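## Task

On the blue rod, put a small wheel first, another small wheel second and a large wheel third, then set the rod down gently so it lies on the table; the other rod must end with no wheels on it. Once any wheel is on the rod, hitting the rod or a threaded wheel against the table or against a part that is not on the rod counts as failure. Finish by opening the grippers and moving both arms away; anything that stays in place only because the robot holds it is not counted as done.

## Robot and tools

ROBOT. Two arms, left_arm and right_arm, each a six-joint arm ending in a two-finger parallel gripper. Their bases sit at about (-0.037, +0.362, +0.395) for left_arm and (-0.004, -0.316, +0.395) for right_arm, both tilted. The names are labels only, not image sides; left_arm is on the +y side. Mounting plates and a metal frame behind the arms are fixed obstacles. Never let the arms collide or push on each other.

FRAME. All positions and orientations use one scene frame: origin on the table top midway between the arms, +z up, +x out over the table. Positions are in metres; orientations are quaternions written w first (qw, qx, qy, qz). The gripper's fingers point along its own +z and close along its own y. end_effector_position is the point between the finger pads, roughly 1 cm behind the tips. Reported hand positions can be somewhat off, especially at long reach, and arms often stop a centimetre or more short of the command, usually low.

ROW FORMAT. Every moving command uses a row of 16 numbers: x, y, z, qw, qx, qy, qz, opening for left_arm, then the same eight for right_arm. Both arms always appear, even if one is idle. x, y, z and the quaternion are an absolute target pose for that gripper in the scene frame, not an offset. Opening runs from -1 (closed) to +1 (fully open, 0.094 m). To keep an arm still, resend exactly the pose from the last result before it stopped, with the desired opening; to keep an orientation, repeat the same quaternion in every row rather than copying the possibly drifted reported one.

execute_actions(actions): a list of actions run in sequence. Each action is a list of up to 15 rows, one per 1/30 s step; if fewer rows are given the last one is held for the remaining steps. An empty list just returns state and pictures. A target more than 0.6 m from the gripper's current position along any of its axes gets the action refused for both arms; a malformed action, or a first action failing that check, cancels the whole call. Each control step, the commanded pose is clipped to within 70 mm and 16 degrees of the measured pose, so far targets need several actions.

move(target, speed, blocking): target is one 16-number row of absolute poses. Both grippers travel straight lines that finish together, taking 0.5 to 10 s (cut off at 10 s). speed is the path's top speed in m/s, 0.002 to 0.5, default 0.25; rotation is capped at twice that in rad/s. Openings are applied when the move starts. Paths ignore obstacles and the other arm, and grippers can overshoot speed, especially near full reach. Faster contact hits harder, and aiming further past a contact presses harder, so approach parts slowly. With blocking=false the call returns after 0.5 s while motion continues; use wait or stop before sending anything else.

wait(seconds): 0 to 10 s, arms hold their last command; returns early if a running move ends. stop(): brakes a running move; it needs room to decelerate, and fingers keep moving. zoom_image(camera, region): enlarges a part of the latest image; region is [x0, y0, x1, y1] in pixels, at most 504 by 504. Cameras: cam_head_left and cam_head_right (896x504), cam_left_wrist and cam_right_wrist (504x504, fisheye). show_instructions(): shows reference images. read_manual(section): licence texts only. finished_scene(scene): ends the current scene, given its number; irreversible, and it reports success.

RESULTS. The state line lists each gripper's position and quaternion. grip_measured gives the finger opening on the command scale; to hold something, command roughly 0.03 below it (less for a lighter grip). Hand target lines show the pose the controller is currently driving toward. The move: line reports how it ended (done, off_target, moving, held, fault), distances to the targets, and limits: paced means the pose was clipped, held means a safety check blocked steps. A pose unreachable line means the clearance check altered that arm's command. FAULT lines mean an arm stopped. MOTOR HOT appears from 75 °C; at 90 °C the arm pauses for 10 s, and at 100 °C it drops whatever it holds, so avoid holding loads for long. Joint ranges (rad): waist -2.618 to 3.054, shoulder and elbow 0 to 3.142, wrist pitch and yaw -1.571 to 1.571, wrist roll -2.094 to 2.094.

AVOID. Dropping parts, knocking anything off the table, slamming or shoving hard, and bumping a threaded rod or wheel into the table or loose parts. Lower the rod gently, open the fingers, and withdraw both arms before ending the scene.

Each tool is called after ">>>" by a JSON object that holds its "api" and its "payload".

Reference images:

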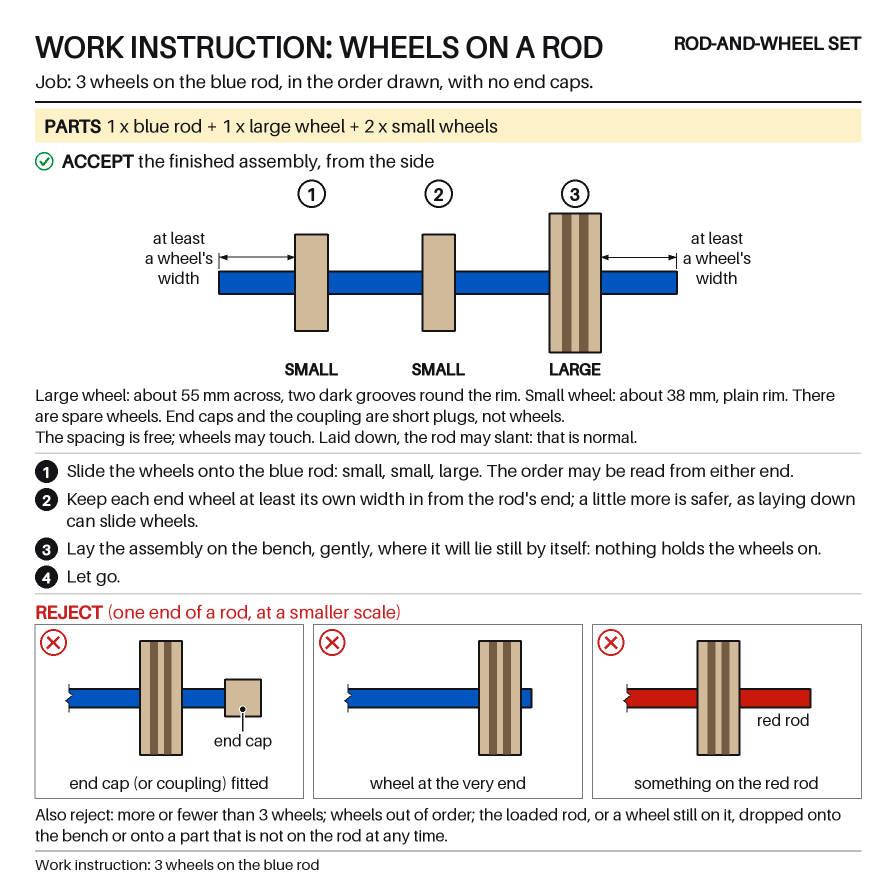

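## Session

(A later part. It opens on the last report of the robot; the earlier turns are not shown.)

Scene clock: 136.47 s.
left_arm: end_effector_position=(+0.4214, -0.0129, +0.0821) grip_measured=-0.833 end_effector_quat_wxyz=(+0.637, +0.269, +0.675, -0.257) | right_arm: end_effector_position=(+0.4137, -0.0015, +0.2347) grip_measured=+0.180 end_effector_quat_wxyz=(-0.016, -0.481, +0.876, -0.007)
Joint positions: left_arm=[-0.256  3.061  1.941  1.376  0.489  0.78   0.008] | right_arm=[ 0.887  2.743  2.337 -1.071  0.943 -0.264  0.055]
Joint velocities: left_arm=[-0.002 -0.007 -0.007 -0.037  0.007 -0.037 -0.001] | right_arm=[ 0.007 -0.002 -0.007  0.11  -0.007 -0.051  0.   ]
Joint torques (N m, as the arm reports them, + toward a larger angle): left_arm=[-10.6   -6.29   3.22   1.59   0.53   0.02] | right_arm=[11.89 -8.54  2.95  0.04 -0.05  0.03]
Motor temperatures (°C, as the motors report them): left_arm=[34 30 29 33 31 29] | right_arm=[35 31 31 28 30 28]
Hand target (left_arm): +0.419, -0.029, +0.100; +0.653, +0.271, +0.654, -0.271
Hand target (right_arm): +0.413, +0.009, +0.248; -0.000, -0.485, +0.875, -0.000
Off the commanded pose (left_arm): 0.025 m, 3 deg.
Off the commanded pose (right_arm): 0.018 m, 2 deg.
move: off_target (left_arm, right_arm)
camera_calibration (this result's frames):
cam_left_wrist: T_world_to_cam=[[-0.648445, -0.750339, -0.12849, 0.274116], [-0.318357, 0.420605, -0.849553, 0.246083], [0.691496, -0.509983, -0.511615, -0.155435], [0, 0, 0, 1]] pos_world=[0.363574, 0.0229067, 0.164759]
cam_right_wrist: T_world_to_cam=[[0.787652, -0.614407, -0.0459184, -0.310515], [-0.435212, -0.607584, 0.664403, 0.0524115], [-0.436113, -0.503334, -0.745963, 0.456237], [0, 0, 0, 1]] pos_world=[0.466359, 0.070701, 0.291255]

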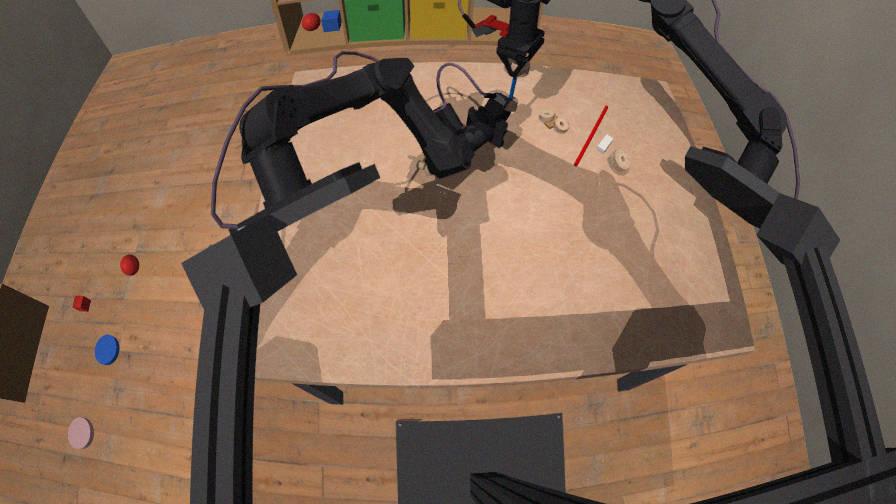

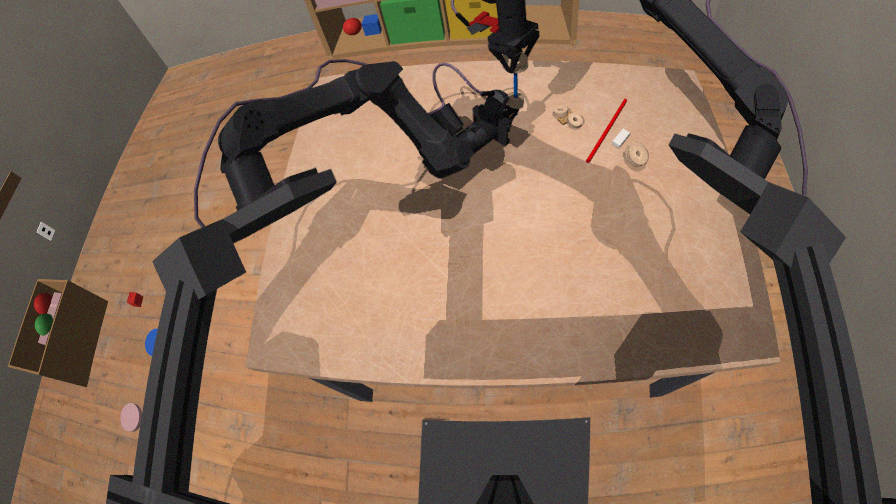

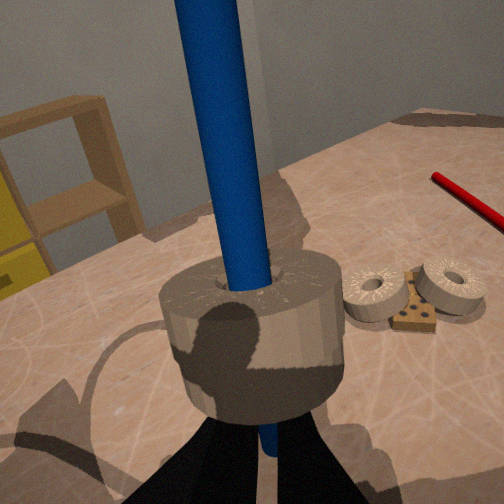

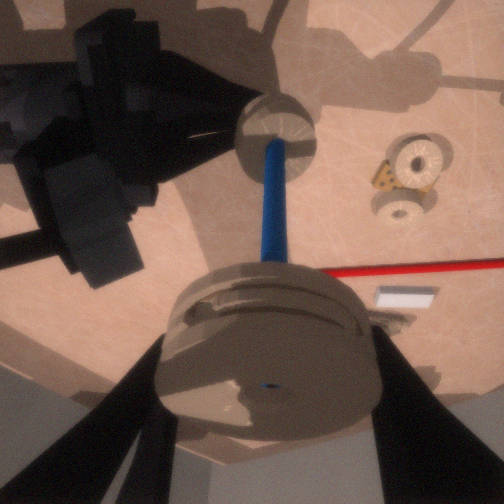

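Inserted. Lower.

>>> {"api": "move", "payload": {"target": [0.42,-0.03,0.10, 0.6533,0.2706,0.6533,-0.2706, -0.9, 0.418,0.010,0.185, 0,-0.485,0.875,0, 0.12], "speed": 0.02}}

>>> {"api": "move", "payload": {"target": [0.42,-0.03,0.10, 0.6533,0.2706,0.6533,-0.2706, -0.9, 0.418,0.010,0.185, 0,-0.485,0.875,0, 0.4], "speed": 0.02}}

>>> {"api": "move", "payload": {"target": [0.42,-0.03,0.10, 0.6533,0.2706,0.6533,-0.2706, -0.9, 0.418,0.010,0.29, 0,-0.485,0.875,0, 0.4], "speed": 0.06}}

>>> {"api": "move", "payload": {"target": [0.42,-0.03,0.10, 0.6533,0.2706,0.6533,-0.2706, -0.9, 0.35,-0.25,0.25, 0,-0.485,0.875,0, 0.4], "speed": 0.15}}

Scene clock: 139.63 s.
left_arm: end_effector_position=(+0.4221, -0.0119, +0.0800) grip_measured=-0.833 end_effector_quat_wxyz=(+0.634, +0.268, +0.680, -0.253) | right_arm: end_effector_position=(+0.4210, -0.0022, +0.1817) grip_measured=+0.180 end_effector_quat_wxyz=(-0.012, -0.483, +0.875, -0.008)
Joint positions: left_arm=[-0.256  3.061  1.941  1.374  0.476  0.781  0.008] | right_arm=[ 0.8    2.785  2.307 -0.868  0.931 -0.425  0.055]
Joint velocities: left_arm=[ 0.022  0.007 -0.012 -0.007  0.066 -0.037  0.   ] | right_arm=[-0.007 -0.002  0.012  0.081 -0.007 -0.066 -0.   ]
Joint torques (N m, as the arm reports them, + toward a larger angle): left_arm=[-10.65  -6.31   3.35   1.57   0.67   0.04] | right_arm=[11.1  -7.73  2.95  0.18 -0.09 -0.02]
Motor temperatures (°C, as the motors report them): left_arm=[34 30 29 33 31 29] | right_arm=[35 31 31 28 30 28]
Hand target (left_arm): +0.419, -0.029, +0.100; +0.653, +0.271, +0.654, -0.271
Hand target (right_arm): +0.418, +0.010, +0.185; -0.001, -0.484, +0.875, +0.000
Off the commanded pose (left_arm): 0.027 m, 4 deg.
Off the commanded pose (right_arm): 0.013 m, 2 deg.
move: off_target (left_arm, right_arm)
camera_calibration (this result's frames):
cam_left_wrist: T_world_to_cam=[[-0.643612, -0.754332, -0.129411, 0.273077], [-0.328243, 0.424803, -0.843682, 0.247868], [0.69139, -0.500526, -0.521012, -0.155626], [0, 0, 0, 1]] pos_world=[0.364715, 0.0228002, 0.163378]
cam_right_wrist: T_world_to_cam=[[0.790897, -0.610507, -0.04198, -0.321231], [-0.437842, -0.612471, 0.658159, 0.0926483], [-0.427523, -0.502156, -0.751707, 0.417014], [0, 0, 0, 1]] pos_world=[0.472909, 0.0700366, 0.23901]

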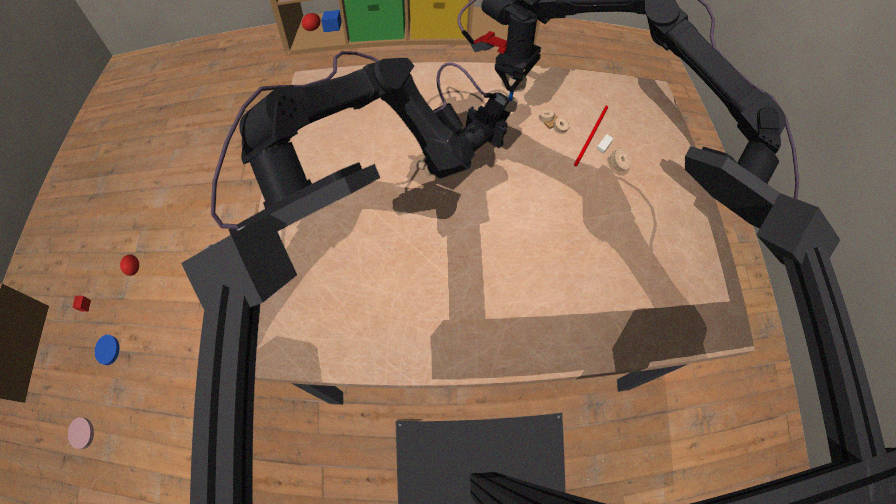

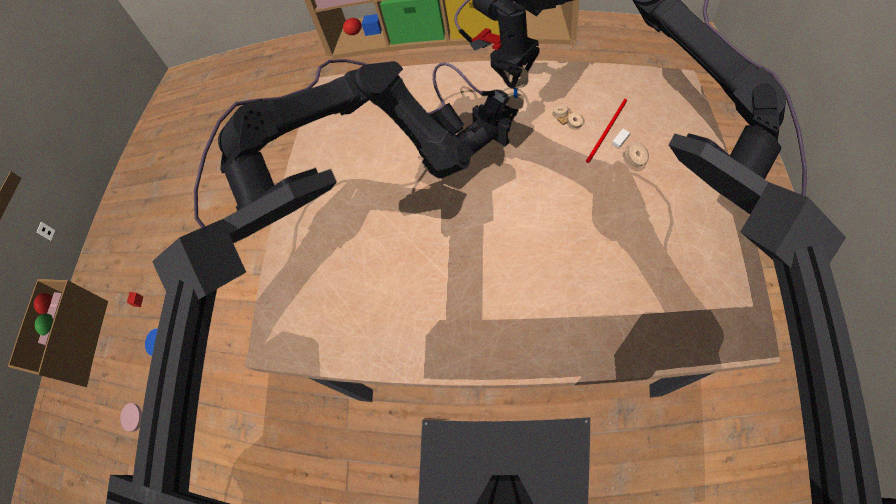

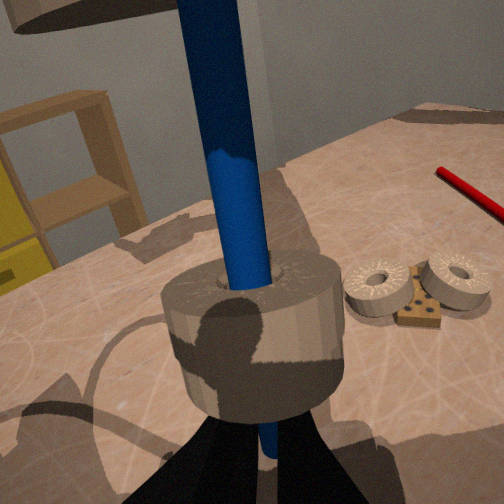

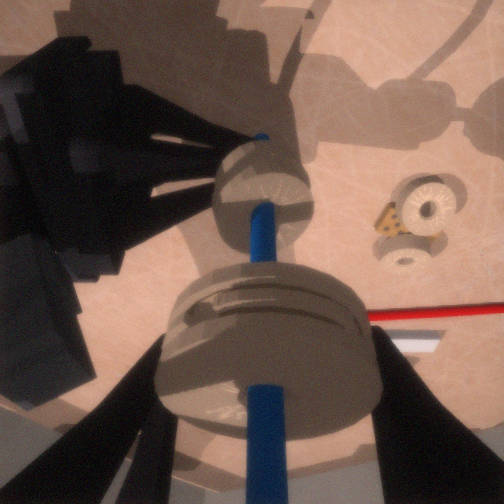

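Scene clock: 141.73 s.
left_arm: end_effector_position=(+0.4210, -0.0142, +0.0818) grip_measured=-0.833 end_effector_quat_wxyz=(+0.635, +0.269, +0.677, -0.257) | right_arm: end_effector_position=(+0.4254, -0.0061, +0.1751) grip_measured=+0.398 end_effector_quat_wxyz=(-0.011, -0.474, +0.881, -0.010)
Joint positions: left_arm=[-0.258  3.061  1.941  1.371  0.484  0.781  0.008] | right_arm=[ 0.785  2.785  2.307 -0.846  0.931 -0.429  0.066]
Joint velocities: left_arm=[-0.017  0.002  0.002 -0.11  -0.037  0.007  0.   ] | right_arm=[ 0.012  0.007  0.017  0.007  0.007  0.007 -0.   ]
Joint torques (N m, as the arm reports them, + toward a larger angle): left_arm=[-10.37  -6.29   3.3    1.63   0.61   0.  ] | right_arm=[12.02 -7.71  2.6   0.04 -0.1  -0.03]
Motor temperatures (°C, as the motors report them): left_arm=[34 30 29 33 31 29] | right_arm=[36 31 31 28 30 28]
Hand target (left_arm): +0.419, -0.029, +0.100; +0.653, +0.271, +0.654, -0.270
Hand target (right_arm): +0.418, +0.009, +0.185; -0.000, -0.485, +0.875, -0.000
Off the commanded pose (left_arm): 0.024 m, 4 deg.
Off the commanded pose (right_arm): 0.020 m, 2 deg.
move: off_target (left_arm, right_arm)
camera_calibration (this result's frames):
cam_left_wrist: T_world_to_cam=[[-0.649495, -0.749693, -0.126955, 0.273159], [-0.322303, 0.422666, -0.847039, 0.247708], [0.688678, -0.509229, -0.516147, -0.154437], [0, 0, 0, 1]] pos_world=[0.363609, 0.021444, 0.164785]
cam_right_wrist: T_world_to_cam=[[0.777504, -0.627748, -0.0376711, -0.322532], [-0.453194, -0.600825, 0.658502, 0.103011], [-0.436007, -0.494916, -0.751636, 0.415574], [0, 0, 0, 1]] pos_world=[0.478647, 0.0650964, 0.232377]

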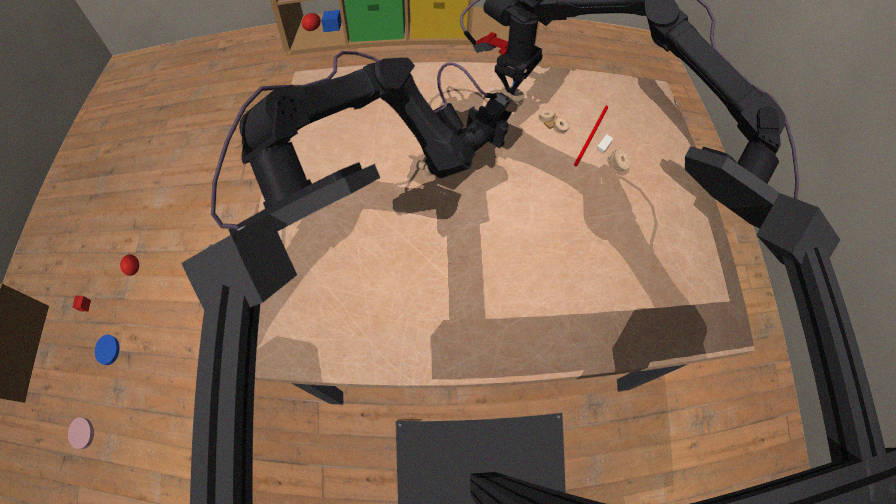

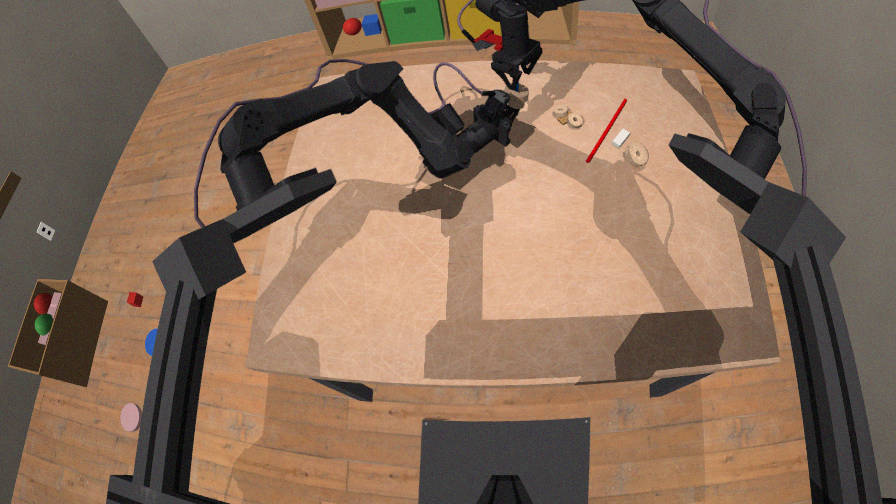

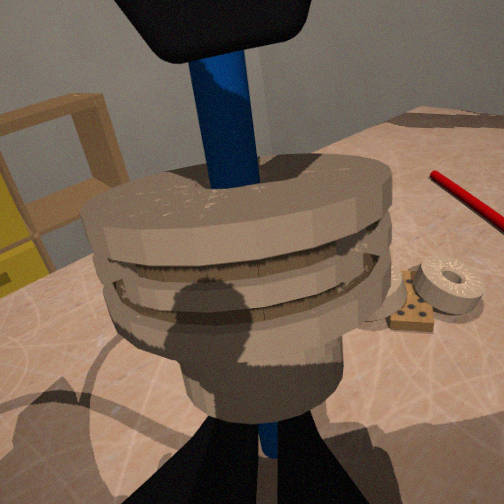

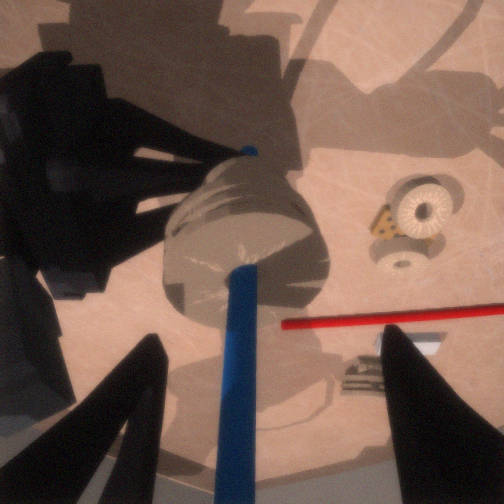

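Scene clock: 144.20 s.
left_arm: end_effector_position=(+0.4210, -0.0140, +0.0817) grip_measured=-0.833 end_effector_quat_wxyz=(+0.635, +0.269, +0.677, -0.257) | right_arm: end_effector_position=(+0.4190, +0.0019, +0.2752) grip_measured=+0.398 end_effector_quat_wxyz=(-0.011, -0.480, +0.877, -0.001)
Joint positions: left_arm=[-0.258  3.061  1.941  1.371  0.484  0.781  0.008] | right_arm=[ 0.947  2.76   2.476 -1.252  0.938 -0.178  0.066]
Joint velocities: left_arm=[ 0.002 -0.002  0.002 -0.125 -0.022  0.037 -0.001] | right_arm=[ 0.002 -0.012 -0.017 -0.007 -0.007 -0.007  0.001]
Joint torques (N m, as the arm reports them, + toward a larger angle): left_arm=[-10.46  -6.28   3.37   1.63   0.59   0.01] | right_arm=[12.18 -7.47  6.21 -0.35  0.09  0.03]
Motor temperatures (°C, as the motors report them): left_arm=[34 30 29 33 31 29] | right_arm=[36 31 31 28 30 28]
Hand target (left_arm): +0.419, -0.029, +0.100; +0.653, +0.271, +0.654, -0.271
Hand target (right_arm): +0.418, +0.009, +0.290; +0.002, -0.485, +0.875, -0.001
Off the commanded pose (left_arm): 0.024 m, 4 deg.
Off the commanded pose (right_arm): 0.017 m, 1 deg.
move: off_target (left_arm, right_arm)
camera_calibration (this result's frames):
cam_left_wrist: T_world_to_cam=[[-0.649523, -0.749654, -0.127037, 0.273282], [-0.32225, 0.422744, -0.84702, 0.247521], [0.688676, -0.509222, -0.516158, -0.154426], [0, 0, 0, 1]] pos_world=[0.363616, 0.0215917, 0.164664]
cam_right_wrist: T_world_to_cam=[[0.785614, -0.616462, -0.052776, -0.30805], [-0.439997, -0.616618, 0.652828, 0.035096], [-0.434987, -0.489649, -0.755665, 0.492615], [0, 0, 0, 1]] pos_world=[0.471731, 0.0729484, 0.333083]

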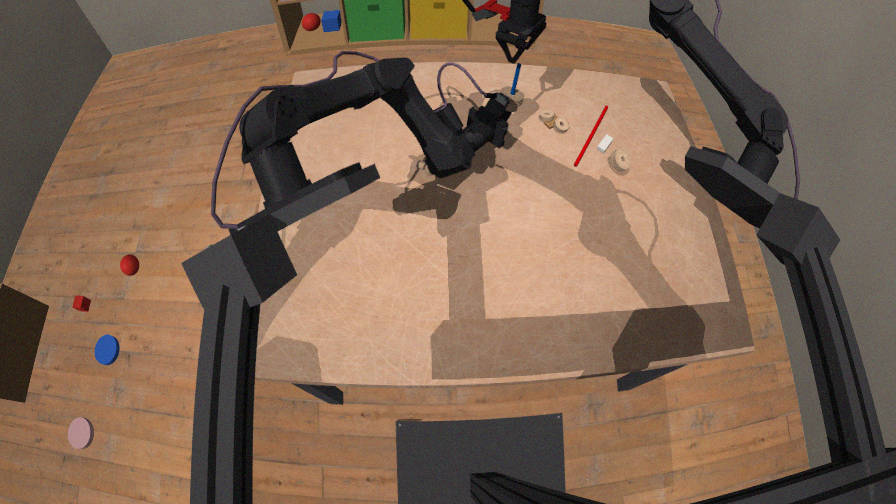

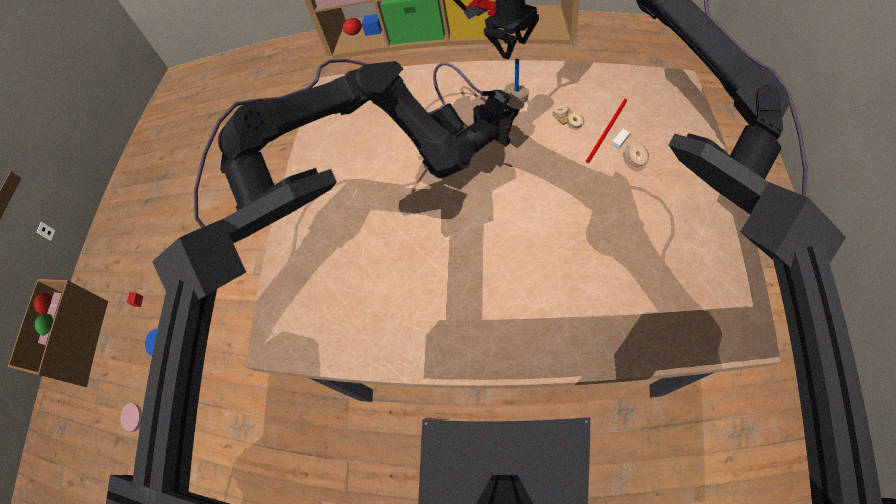

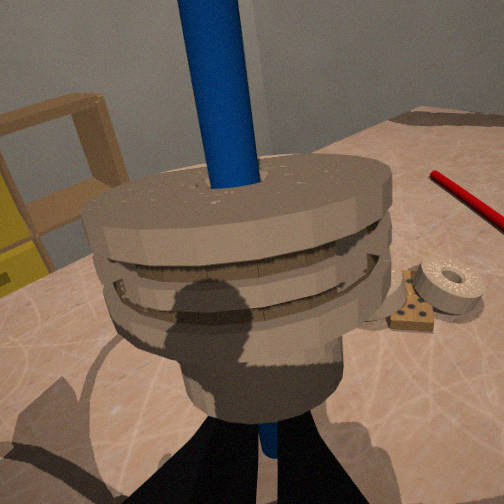

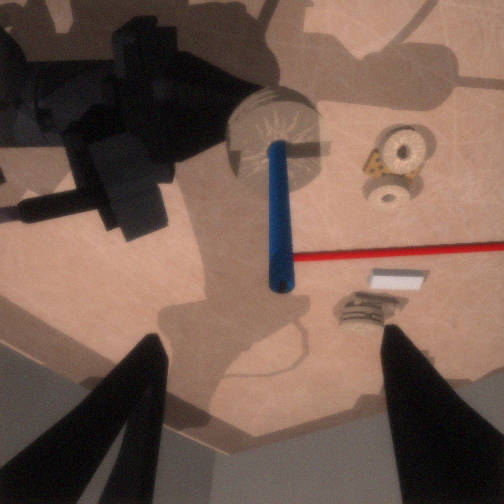

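Scene clock: 146.50 s.
left_arm: end_effector_position=(+0.4209, -0.0141, +0.0817) grip_measured=-0.833 end_effector_quat_wxyz=(+0.635, +0.269, +0.677, -0.257) | right_arm: end_effector_position=(+0.3501, -0.2540, +0.2455) grip_measured=+0.398 end_effector_quat_wxyz=(-0.013, -0.486, +0.874, -0.005)
Joint positions: left_arm=[-0.258  3.061  1.941  1.371  0.484  0.781  0.008] | right_arm=[ 0.607  1.663  0.963 -0.421  0.861 -0.721  0.066]
Joint velocities: left_arm=[ 0.002 -0.012 -0.012 -0.022  0.051 -0.051  0.   ] | right_arm=[ 0.007 -0.002  0.002  0.007  0.051  0.007  0.001]
Joint torques (N m, as the arm reports them, + toward a larger angle): left_arm=[-10.43  -6.32   3.36   1.62   0.6    0.  ] | right_arm=[ 4.79 -6.54  2.07  0.06 -0.11 -0.02]
Motor temperatures (°C, as the motors report them): left_arm=[34 30 29 33 31 29] | right_arm=[35 31 31 28 30 28]
Hand target (left_arm): +0.419, -0.029, +0.100; +0.653, +0.271, +0.654, -0.271
Hand target (right_arm): +0.351, -0.251, +0.249; -0.002, -0.484, +0.875, +0.002
Off the commanded pose (left_arm): 0.024 m, 4 deg.
Off the commanded pose (right_arm): 0.006 m, 2 deg.
move: off_target (left_arm)
camera_calibration (this result's frames):
cam_left_wrist: T_world_to_cam=[[-0.649701, -0.749505, -0.127007, 0.273315], [-0.321981, 0.422662, -0.847163, 0.247465], [0.688634, -0.509509, -0.51593, -0.154403], [0, 0, 0, 1]] pos_world=[0.363579, 0.0215869, 0.164695]
cam_right_wrist: T_world_to_cam=[[0.794598, -0.605254, -0.0477712, -0.41477], [-0.431068, -0.617826, 0.657626, -0.138223], [-0.427545, -0.501956, -0.751829, 0.308275], [0, 0, 0, 1]] pos_world=[0.401793, -0.181699, 0.302855]

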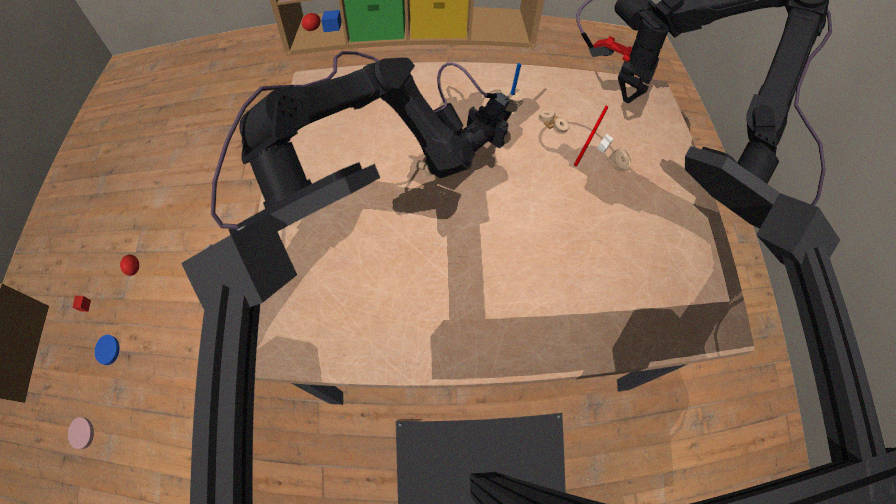

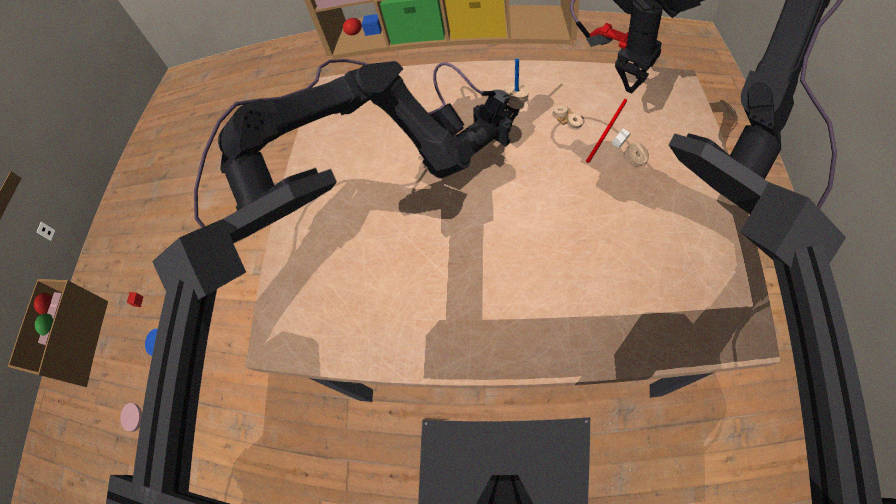

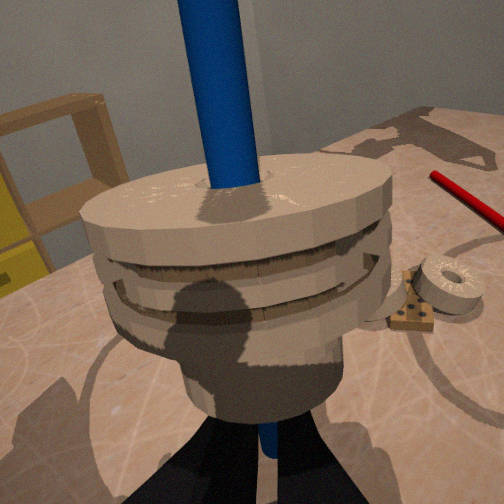

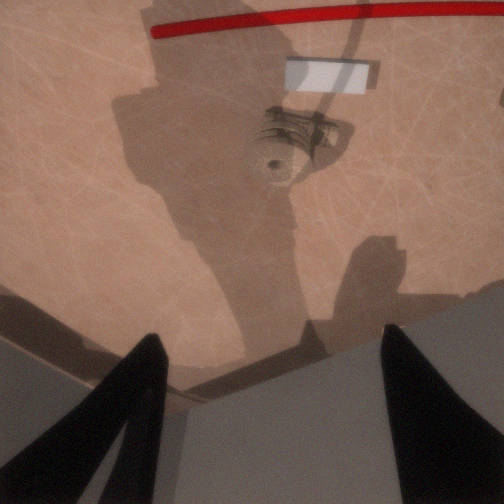

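>>> {"api": "move", "payload": {"target": [0.28,0.07,0.08, 0.1206,0.3794,0.9160,-0.0499, -0.9, 0.35,-0.25,0.25, 0,-0.485,0.875,0, 0.4], "speed": 0.06}}

Scene clock: 157.33 s.
left_arm: end_effector_position=(+0.2795, +0.0777, +0.0662) grip_measured=-0.833 end_effector_quat_wxyz=(+0.133, +0.379, +0.914, -0.046) | right_arm: end_effector_position=(+0.3509, -0.2536, +0.2455) grip_measured=+0.398 end_effector_quat_wxyz=(-0.011, -0.486, +0.874, -0.005)
Joint positions: left_arm=[-0.477  2.497  1.181  0.67  -0.636  0.686  0.008] | right_arm=[ 0.607  1.663  0.963 -0.416  0.86  -0.724  0.066]
Joint velocities: left_arm=[-0.012 -0.012 -0.022 -0.037 -0.066 -0.007 -0.   ] | right_arm=[-0.002 -0.012  0.012  0.051  0.022 -0.081  0.001]
Joint torques (N m, as the arm reports them, + toward a larger angle): left_arm=[-9.7  -8.82  0.13  0.5   0.08 -0.09] | right_arm=[ 5.48 -6.49  1.47  0.06 -0.06  0.05]
Motor temperatures (°C, as the motors report them): left_arm=[34 30 29 33 31 29] | right_arm=[33 31 31 28 30 28]
Hand target (left_arm): +0.287, +0.068, +0.079; +0.146, +0.378, +0.913, -0.055
Hand target (right_arm): +0.350, -0.250, +0.250; -0.001, -0.485, +0.875, -0.000
Off the commanded pose (left_arm): 0.016 m, 1 deg.
Off the commanded pose (right_arm): 0.006 m, 1 deg.
move: off_target (left_arm; path cut at 10 s)
camera_calibration (this result's frames):
cam_left_wrist: T_world_to_cam=[[-0.77537, -0.622467, -0.106472, 0.272136], [-0.629378, 0.747865, 0.211142, 0.1406], [-0.0518022, 0.230724, -0.971639, 0.161385], [0, 0, 0, 1]] pos_world=[0.307857, 0.0270099, 0.156096]
cam_right_wrist: T_world_to_cam=[[0.794245, -0.605783, -0.0469278, -0.415324], [-0.433221, -0.618764, 0.655325, -0.136527], [-0.426022, -0.500159, -0.753888, 0.309232], [0, 0, 0, 1]] pos_world=[0.402462, -0.181409, 0.303105]

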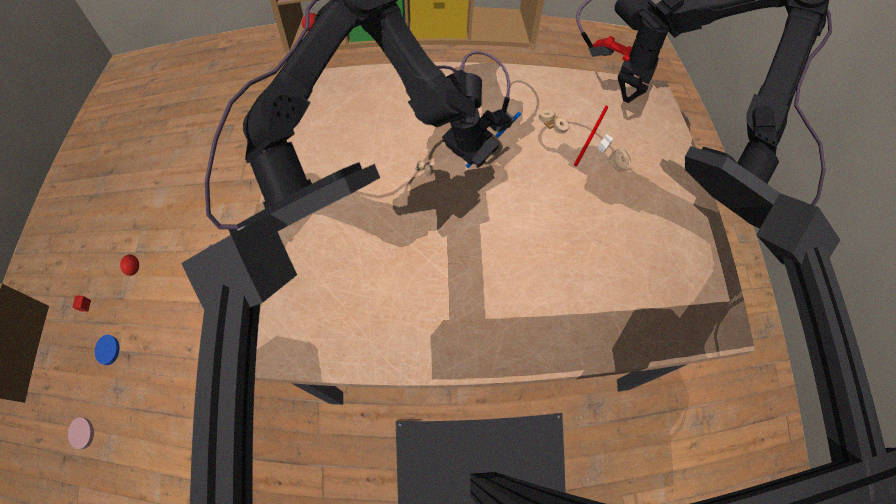

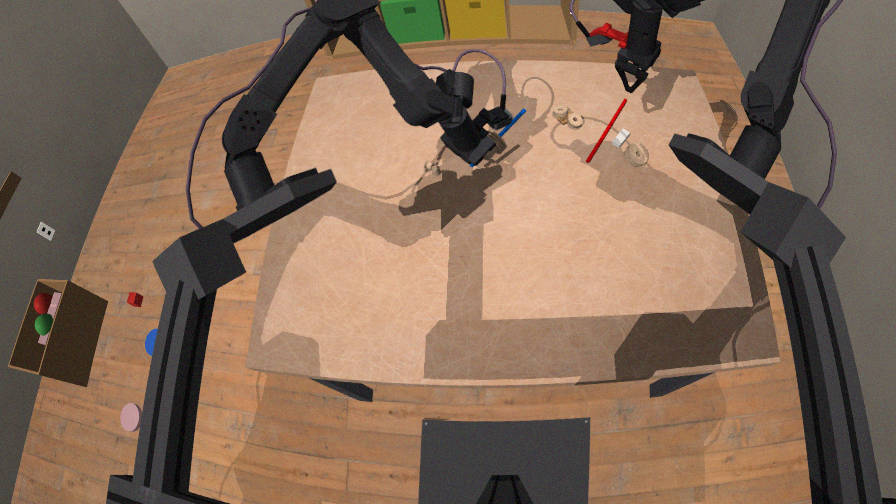

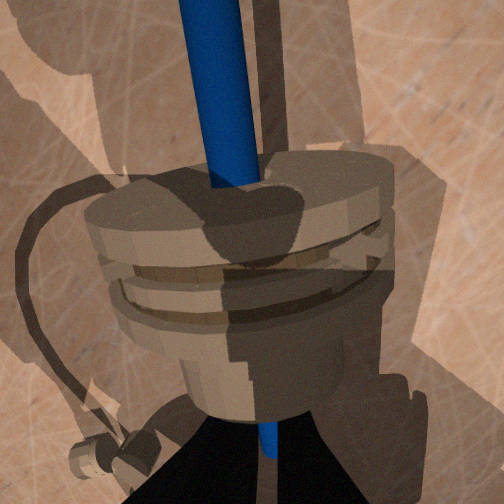

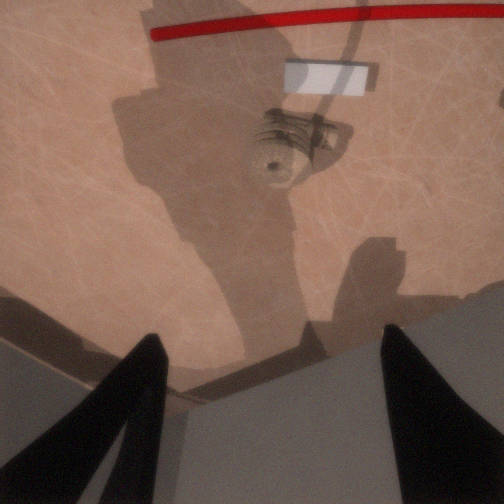

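Lower in steps.

>>> {"api": "move", "payload": {"target": [0.28,0.07,0.035, 0.1206,0.3794,0.9160,-0.0499, -0.9, 0.35,-0.25,0.25, 0,-0.485,0.875,0, 0.4], "speed": 0.02}}

>>> {"api": "zoom_image", "payload": {"camera": "cam_head_right", "region": [420,70,564,190]}}

Scene clock: 159.37 s.
left_arm: end_effector_position=(+0.2774, +0.0809, +0.0335) grip_measured=-0.833 end_effector_quat_wxyz=(+0.112, +0.375, +0.919, -0.038) | right_arm: end_effector_position=(+0.3510, -0.2535, +0.2455) grip_measured=+0.398 end_effector_quat_wxyz=(-0.011, -0.485, +0.874, -0.005)
Joint positions: left_arm=[-0.429  2.581  1.288  0.627 -0.628  0.688  0.008] | right_arm=[ 0.607  1.663  0.963 -0.416  0.86  -0.724  0.066]
Joint velocities: left_arm=[-0.012 -0.017 -0.002 -0.11   0.022 -0.007  0.   ] | right_arm=[-0.037 -0.002  0.007  0.066 -0.037 -0.037 -0.   ]
Joint torques (N m, as the arm reports them, + toward a larger angle): left_arm=[-8.48 -6.49  1.78  0.47  0.23  0.08] | right_arm=[ 5.51 -6.45  1.37  0.07 -0.08  0.  ]
Motor temperatures (°C, as the motors report them): left_arm=[34 30 29 32 30 29] | right_arm=[33 31 30 28 30 28]
Hand target (left_arm): +0.280, +0.070, +0.036; +0.121, +0.379, +0.916, -0.050
Hand target (right_arm): +0.350, -0.250, +0.250; -0.000, -0.485, +0.875, -0.000
Off the commanded pose (left_arm): 0.011 m, 2 deg.
Off the commanded pose (right_arm): 0.006 m, 1 deg.
move: off_target (left_arm)
camera_calibration (this result's frames):
cam_left_wrist: T_world_to_cam=[[-0.771751, -0.627932, -0.100509, 0.268217], [-0.630063, 0.733615, 0.254616, 0.143636], [-0.0861466, 0.259828, -0.961805, 0.135603], [0, 0, 0, 1]] pos_world=[0.309178, 0.0278152, 0.120809]
cam_right_wrist: T_world_to_cam=[[0.793922, -0.60623, -0.0466219, -0.415483], [-0.433894, -0.618604, 0.655031, -0.136091], [-0.42594, -0.499814, -0.754163, 0.309435], [0, 0, 0, 1]] pos_world=[0.402612, -0.181405, 0.303137]

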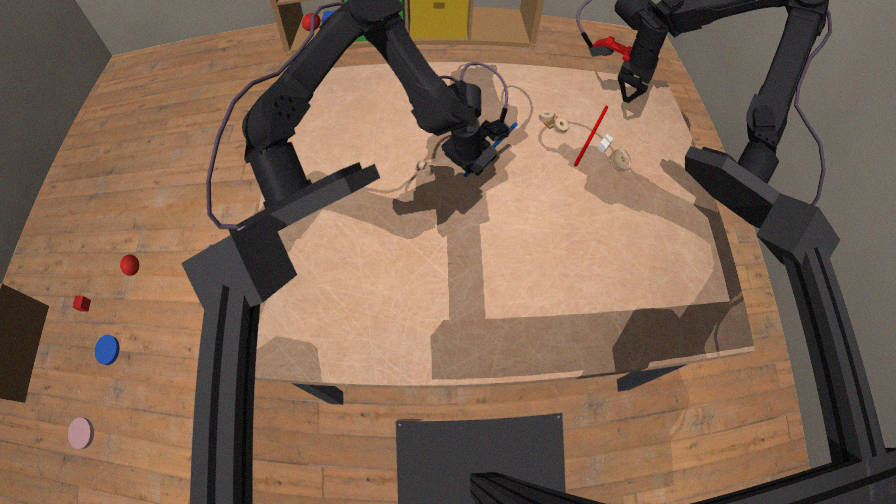

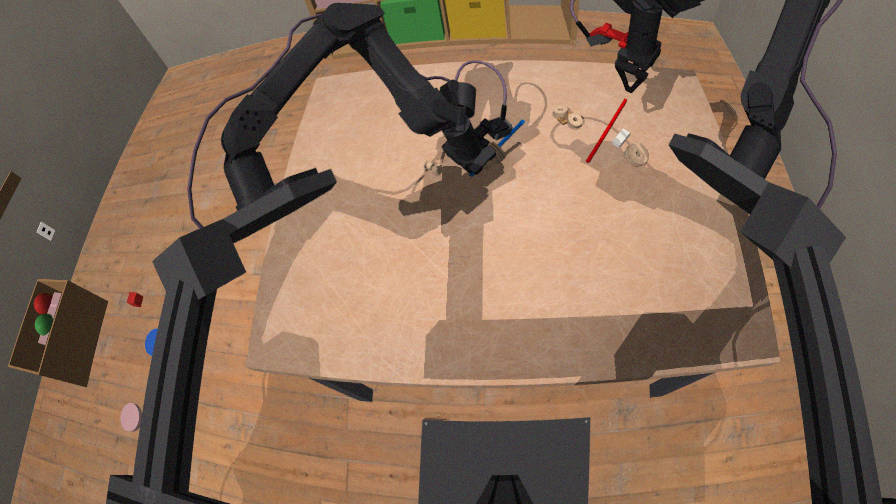

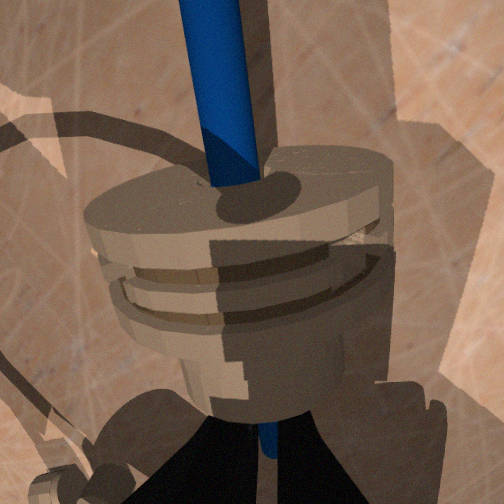

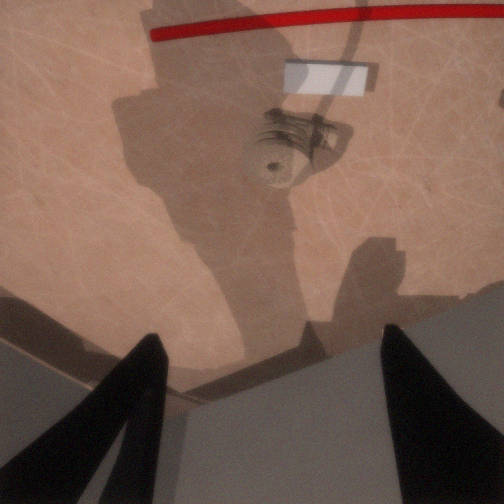

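Region (420, 70, 564, 190) of cam_head_right's 896x504 image, scaled by 3.500, with more detail than that image has.

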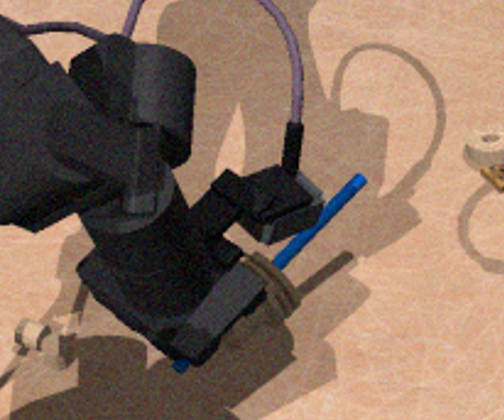

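>>> {"api": "move", "payload": {"target": [0.28,0.07,0.021, 0.1206,0.3794,0.9160,-0.0499, -0.9, 0.35,-0.25,0.25, 0,-0.485,0.875,0, 0.4], "speed": 0.006}}

Scene clock: 162.60 s.
left_arm: end_effector_position=(+0.2773, +0.0800, +0.0220) grip_measured=-0.833 end_effector_quat_wxyz=(+0.111, +0.378, +0.918, -0.039) | right_arm: end_effector_position=(+0.3511, -0.2535, +0.2455) grip_measured=+0.398 end_effector_quat_wxyz=(-0.011, -0.485, +0.874, -0.005)
Joint positions: left_arm=[-0.411  2.615  1.326  0.626 -0.612  0.704  0.008] | right_arm=[ 0.607  1.663  0.963 -0.415  0.86  -0.724  0.066]
Joint velocities: left_arm=[ 0.012 -0.012  0.007 -0.022  0.007  0.037 -0.001] | right_arm=[-0.007 -0.012 -0.002 -0.051 -0.022  0.007  0.   ]
Joint torques (N m, as the arm reports them, + toward a larger angle): left_arm=[-8.11 -5.97  2.04  0.55  0.22  0.02] | right_arm=[ 5.34 -6.58  1.5   0.07 -0.09  0.02]
Motor temperatures (°C, as the motors report them): left_arm=[34 30 29 32 30 29] | right_arm=[33 31 30 28 30 28]
Hand target (left_arm): +0.280, +0.070, +0.022; +0.121, +0.379, +0.916, -0.050
Hand target (right_arm): +0.350, -0.250, +0.250; -0.000, -0.485, +0.875, -0.000
Off the commanded pose (left_arm): 0.010 m, 2 deg.
Off the commanded pose (right_arm): 0.006 m, 1 deg.
move: done
camera_calibration (this result's frames):
cam_left_wrist: T_world_to_cam=[[-0.77539, -0.623813, -0.0981217, 0.267042], [-0.625477, 0.737309, 0.255251, 0.145663], [-0.0868827, 0.259292, -0.961883, 0.124961], [0, 0, 0, 1]] pos_world=[0.309027, 0.0267838, 0.10922]
cam_right_wrist: T_world_to_cam=[[0.79376, -0.606454, -0.0464691, -0.415562], [-0.43423, -0.618524, 0.654883, -0.135874], [-0.425899, -0.499642, -0.7543, 0.309536], [0, 0, 0, 1]] pos_world=[0.402687, -0.181403, 0.303153]

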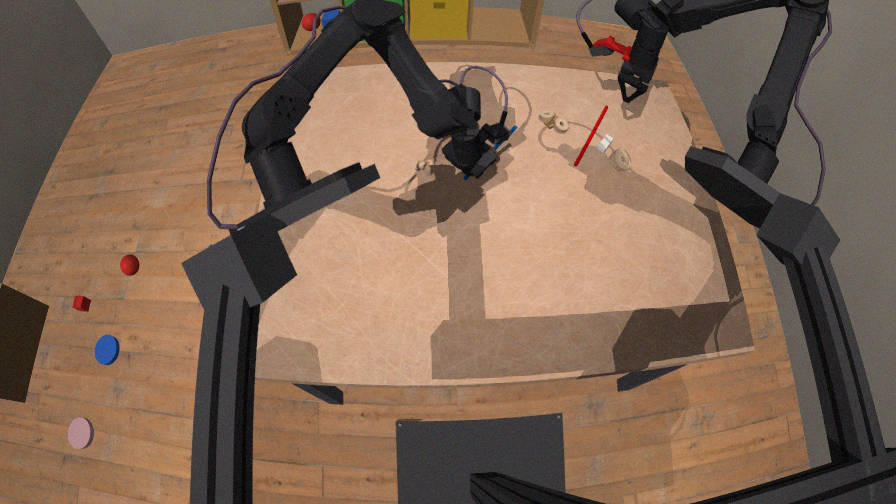

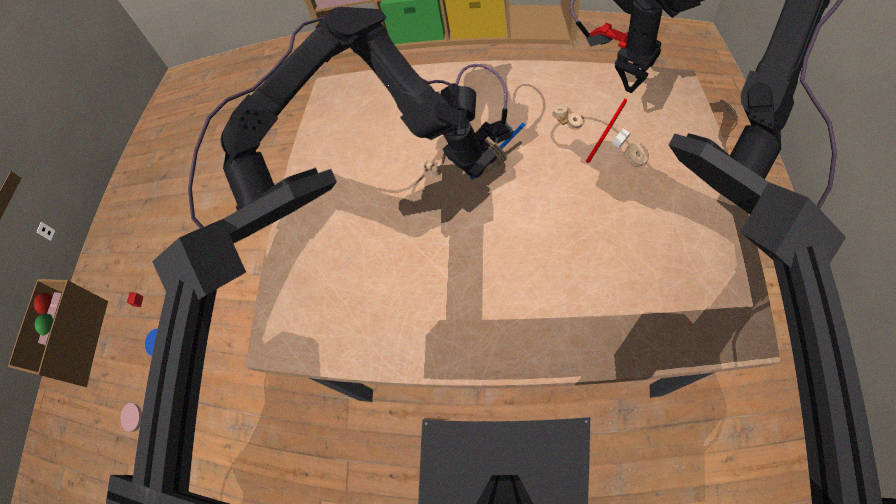

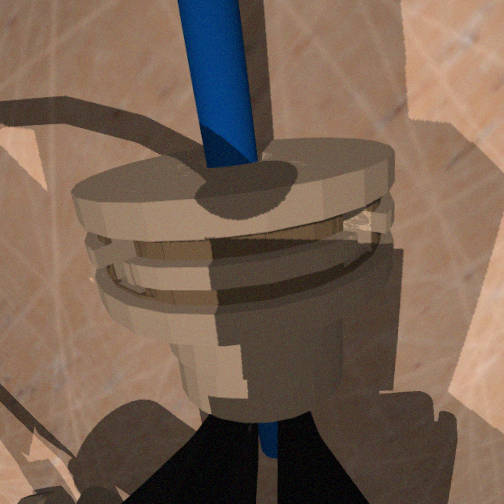

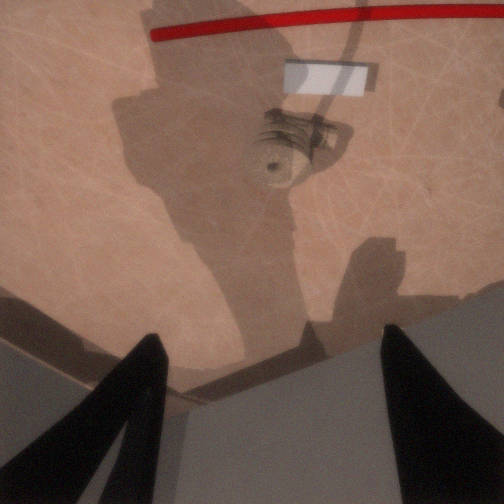

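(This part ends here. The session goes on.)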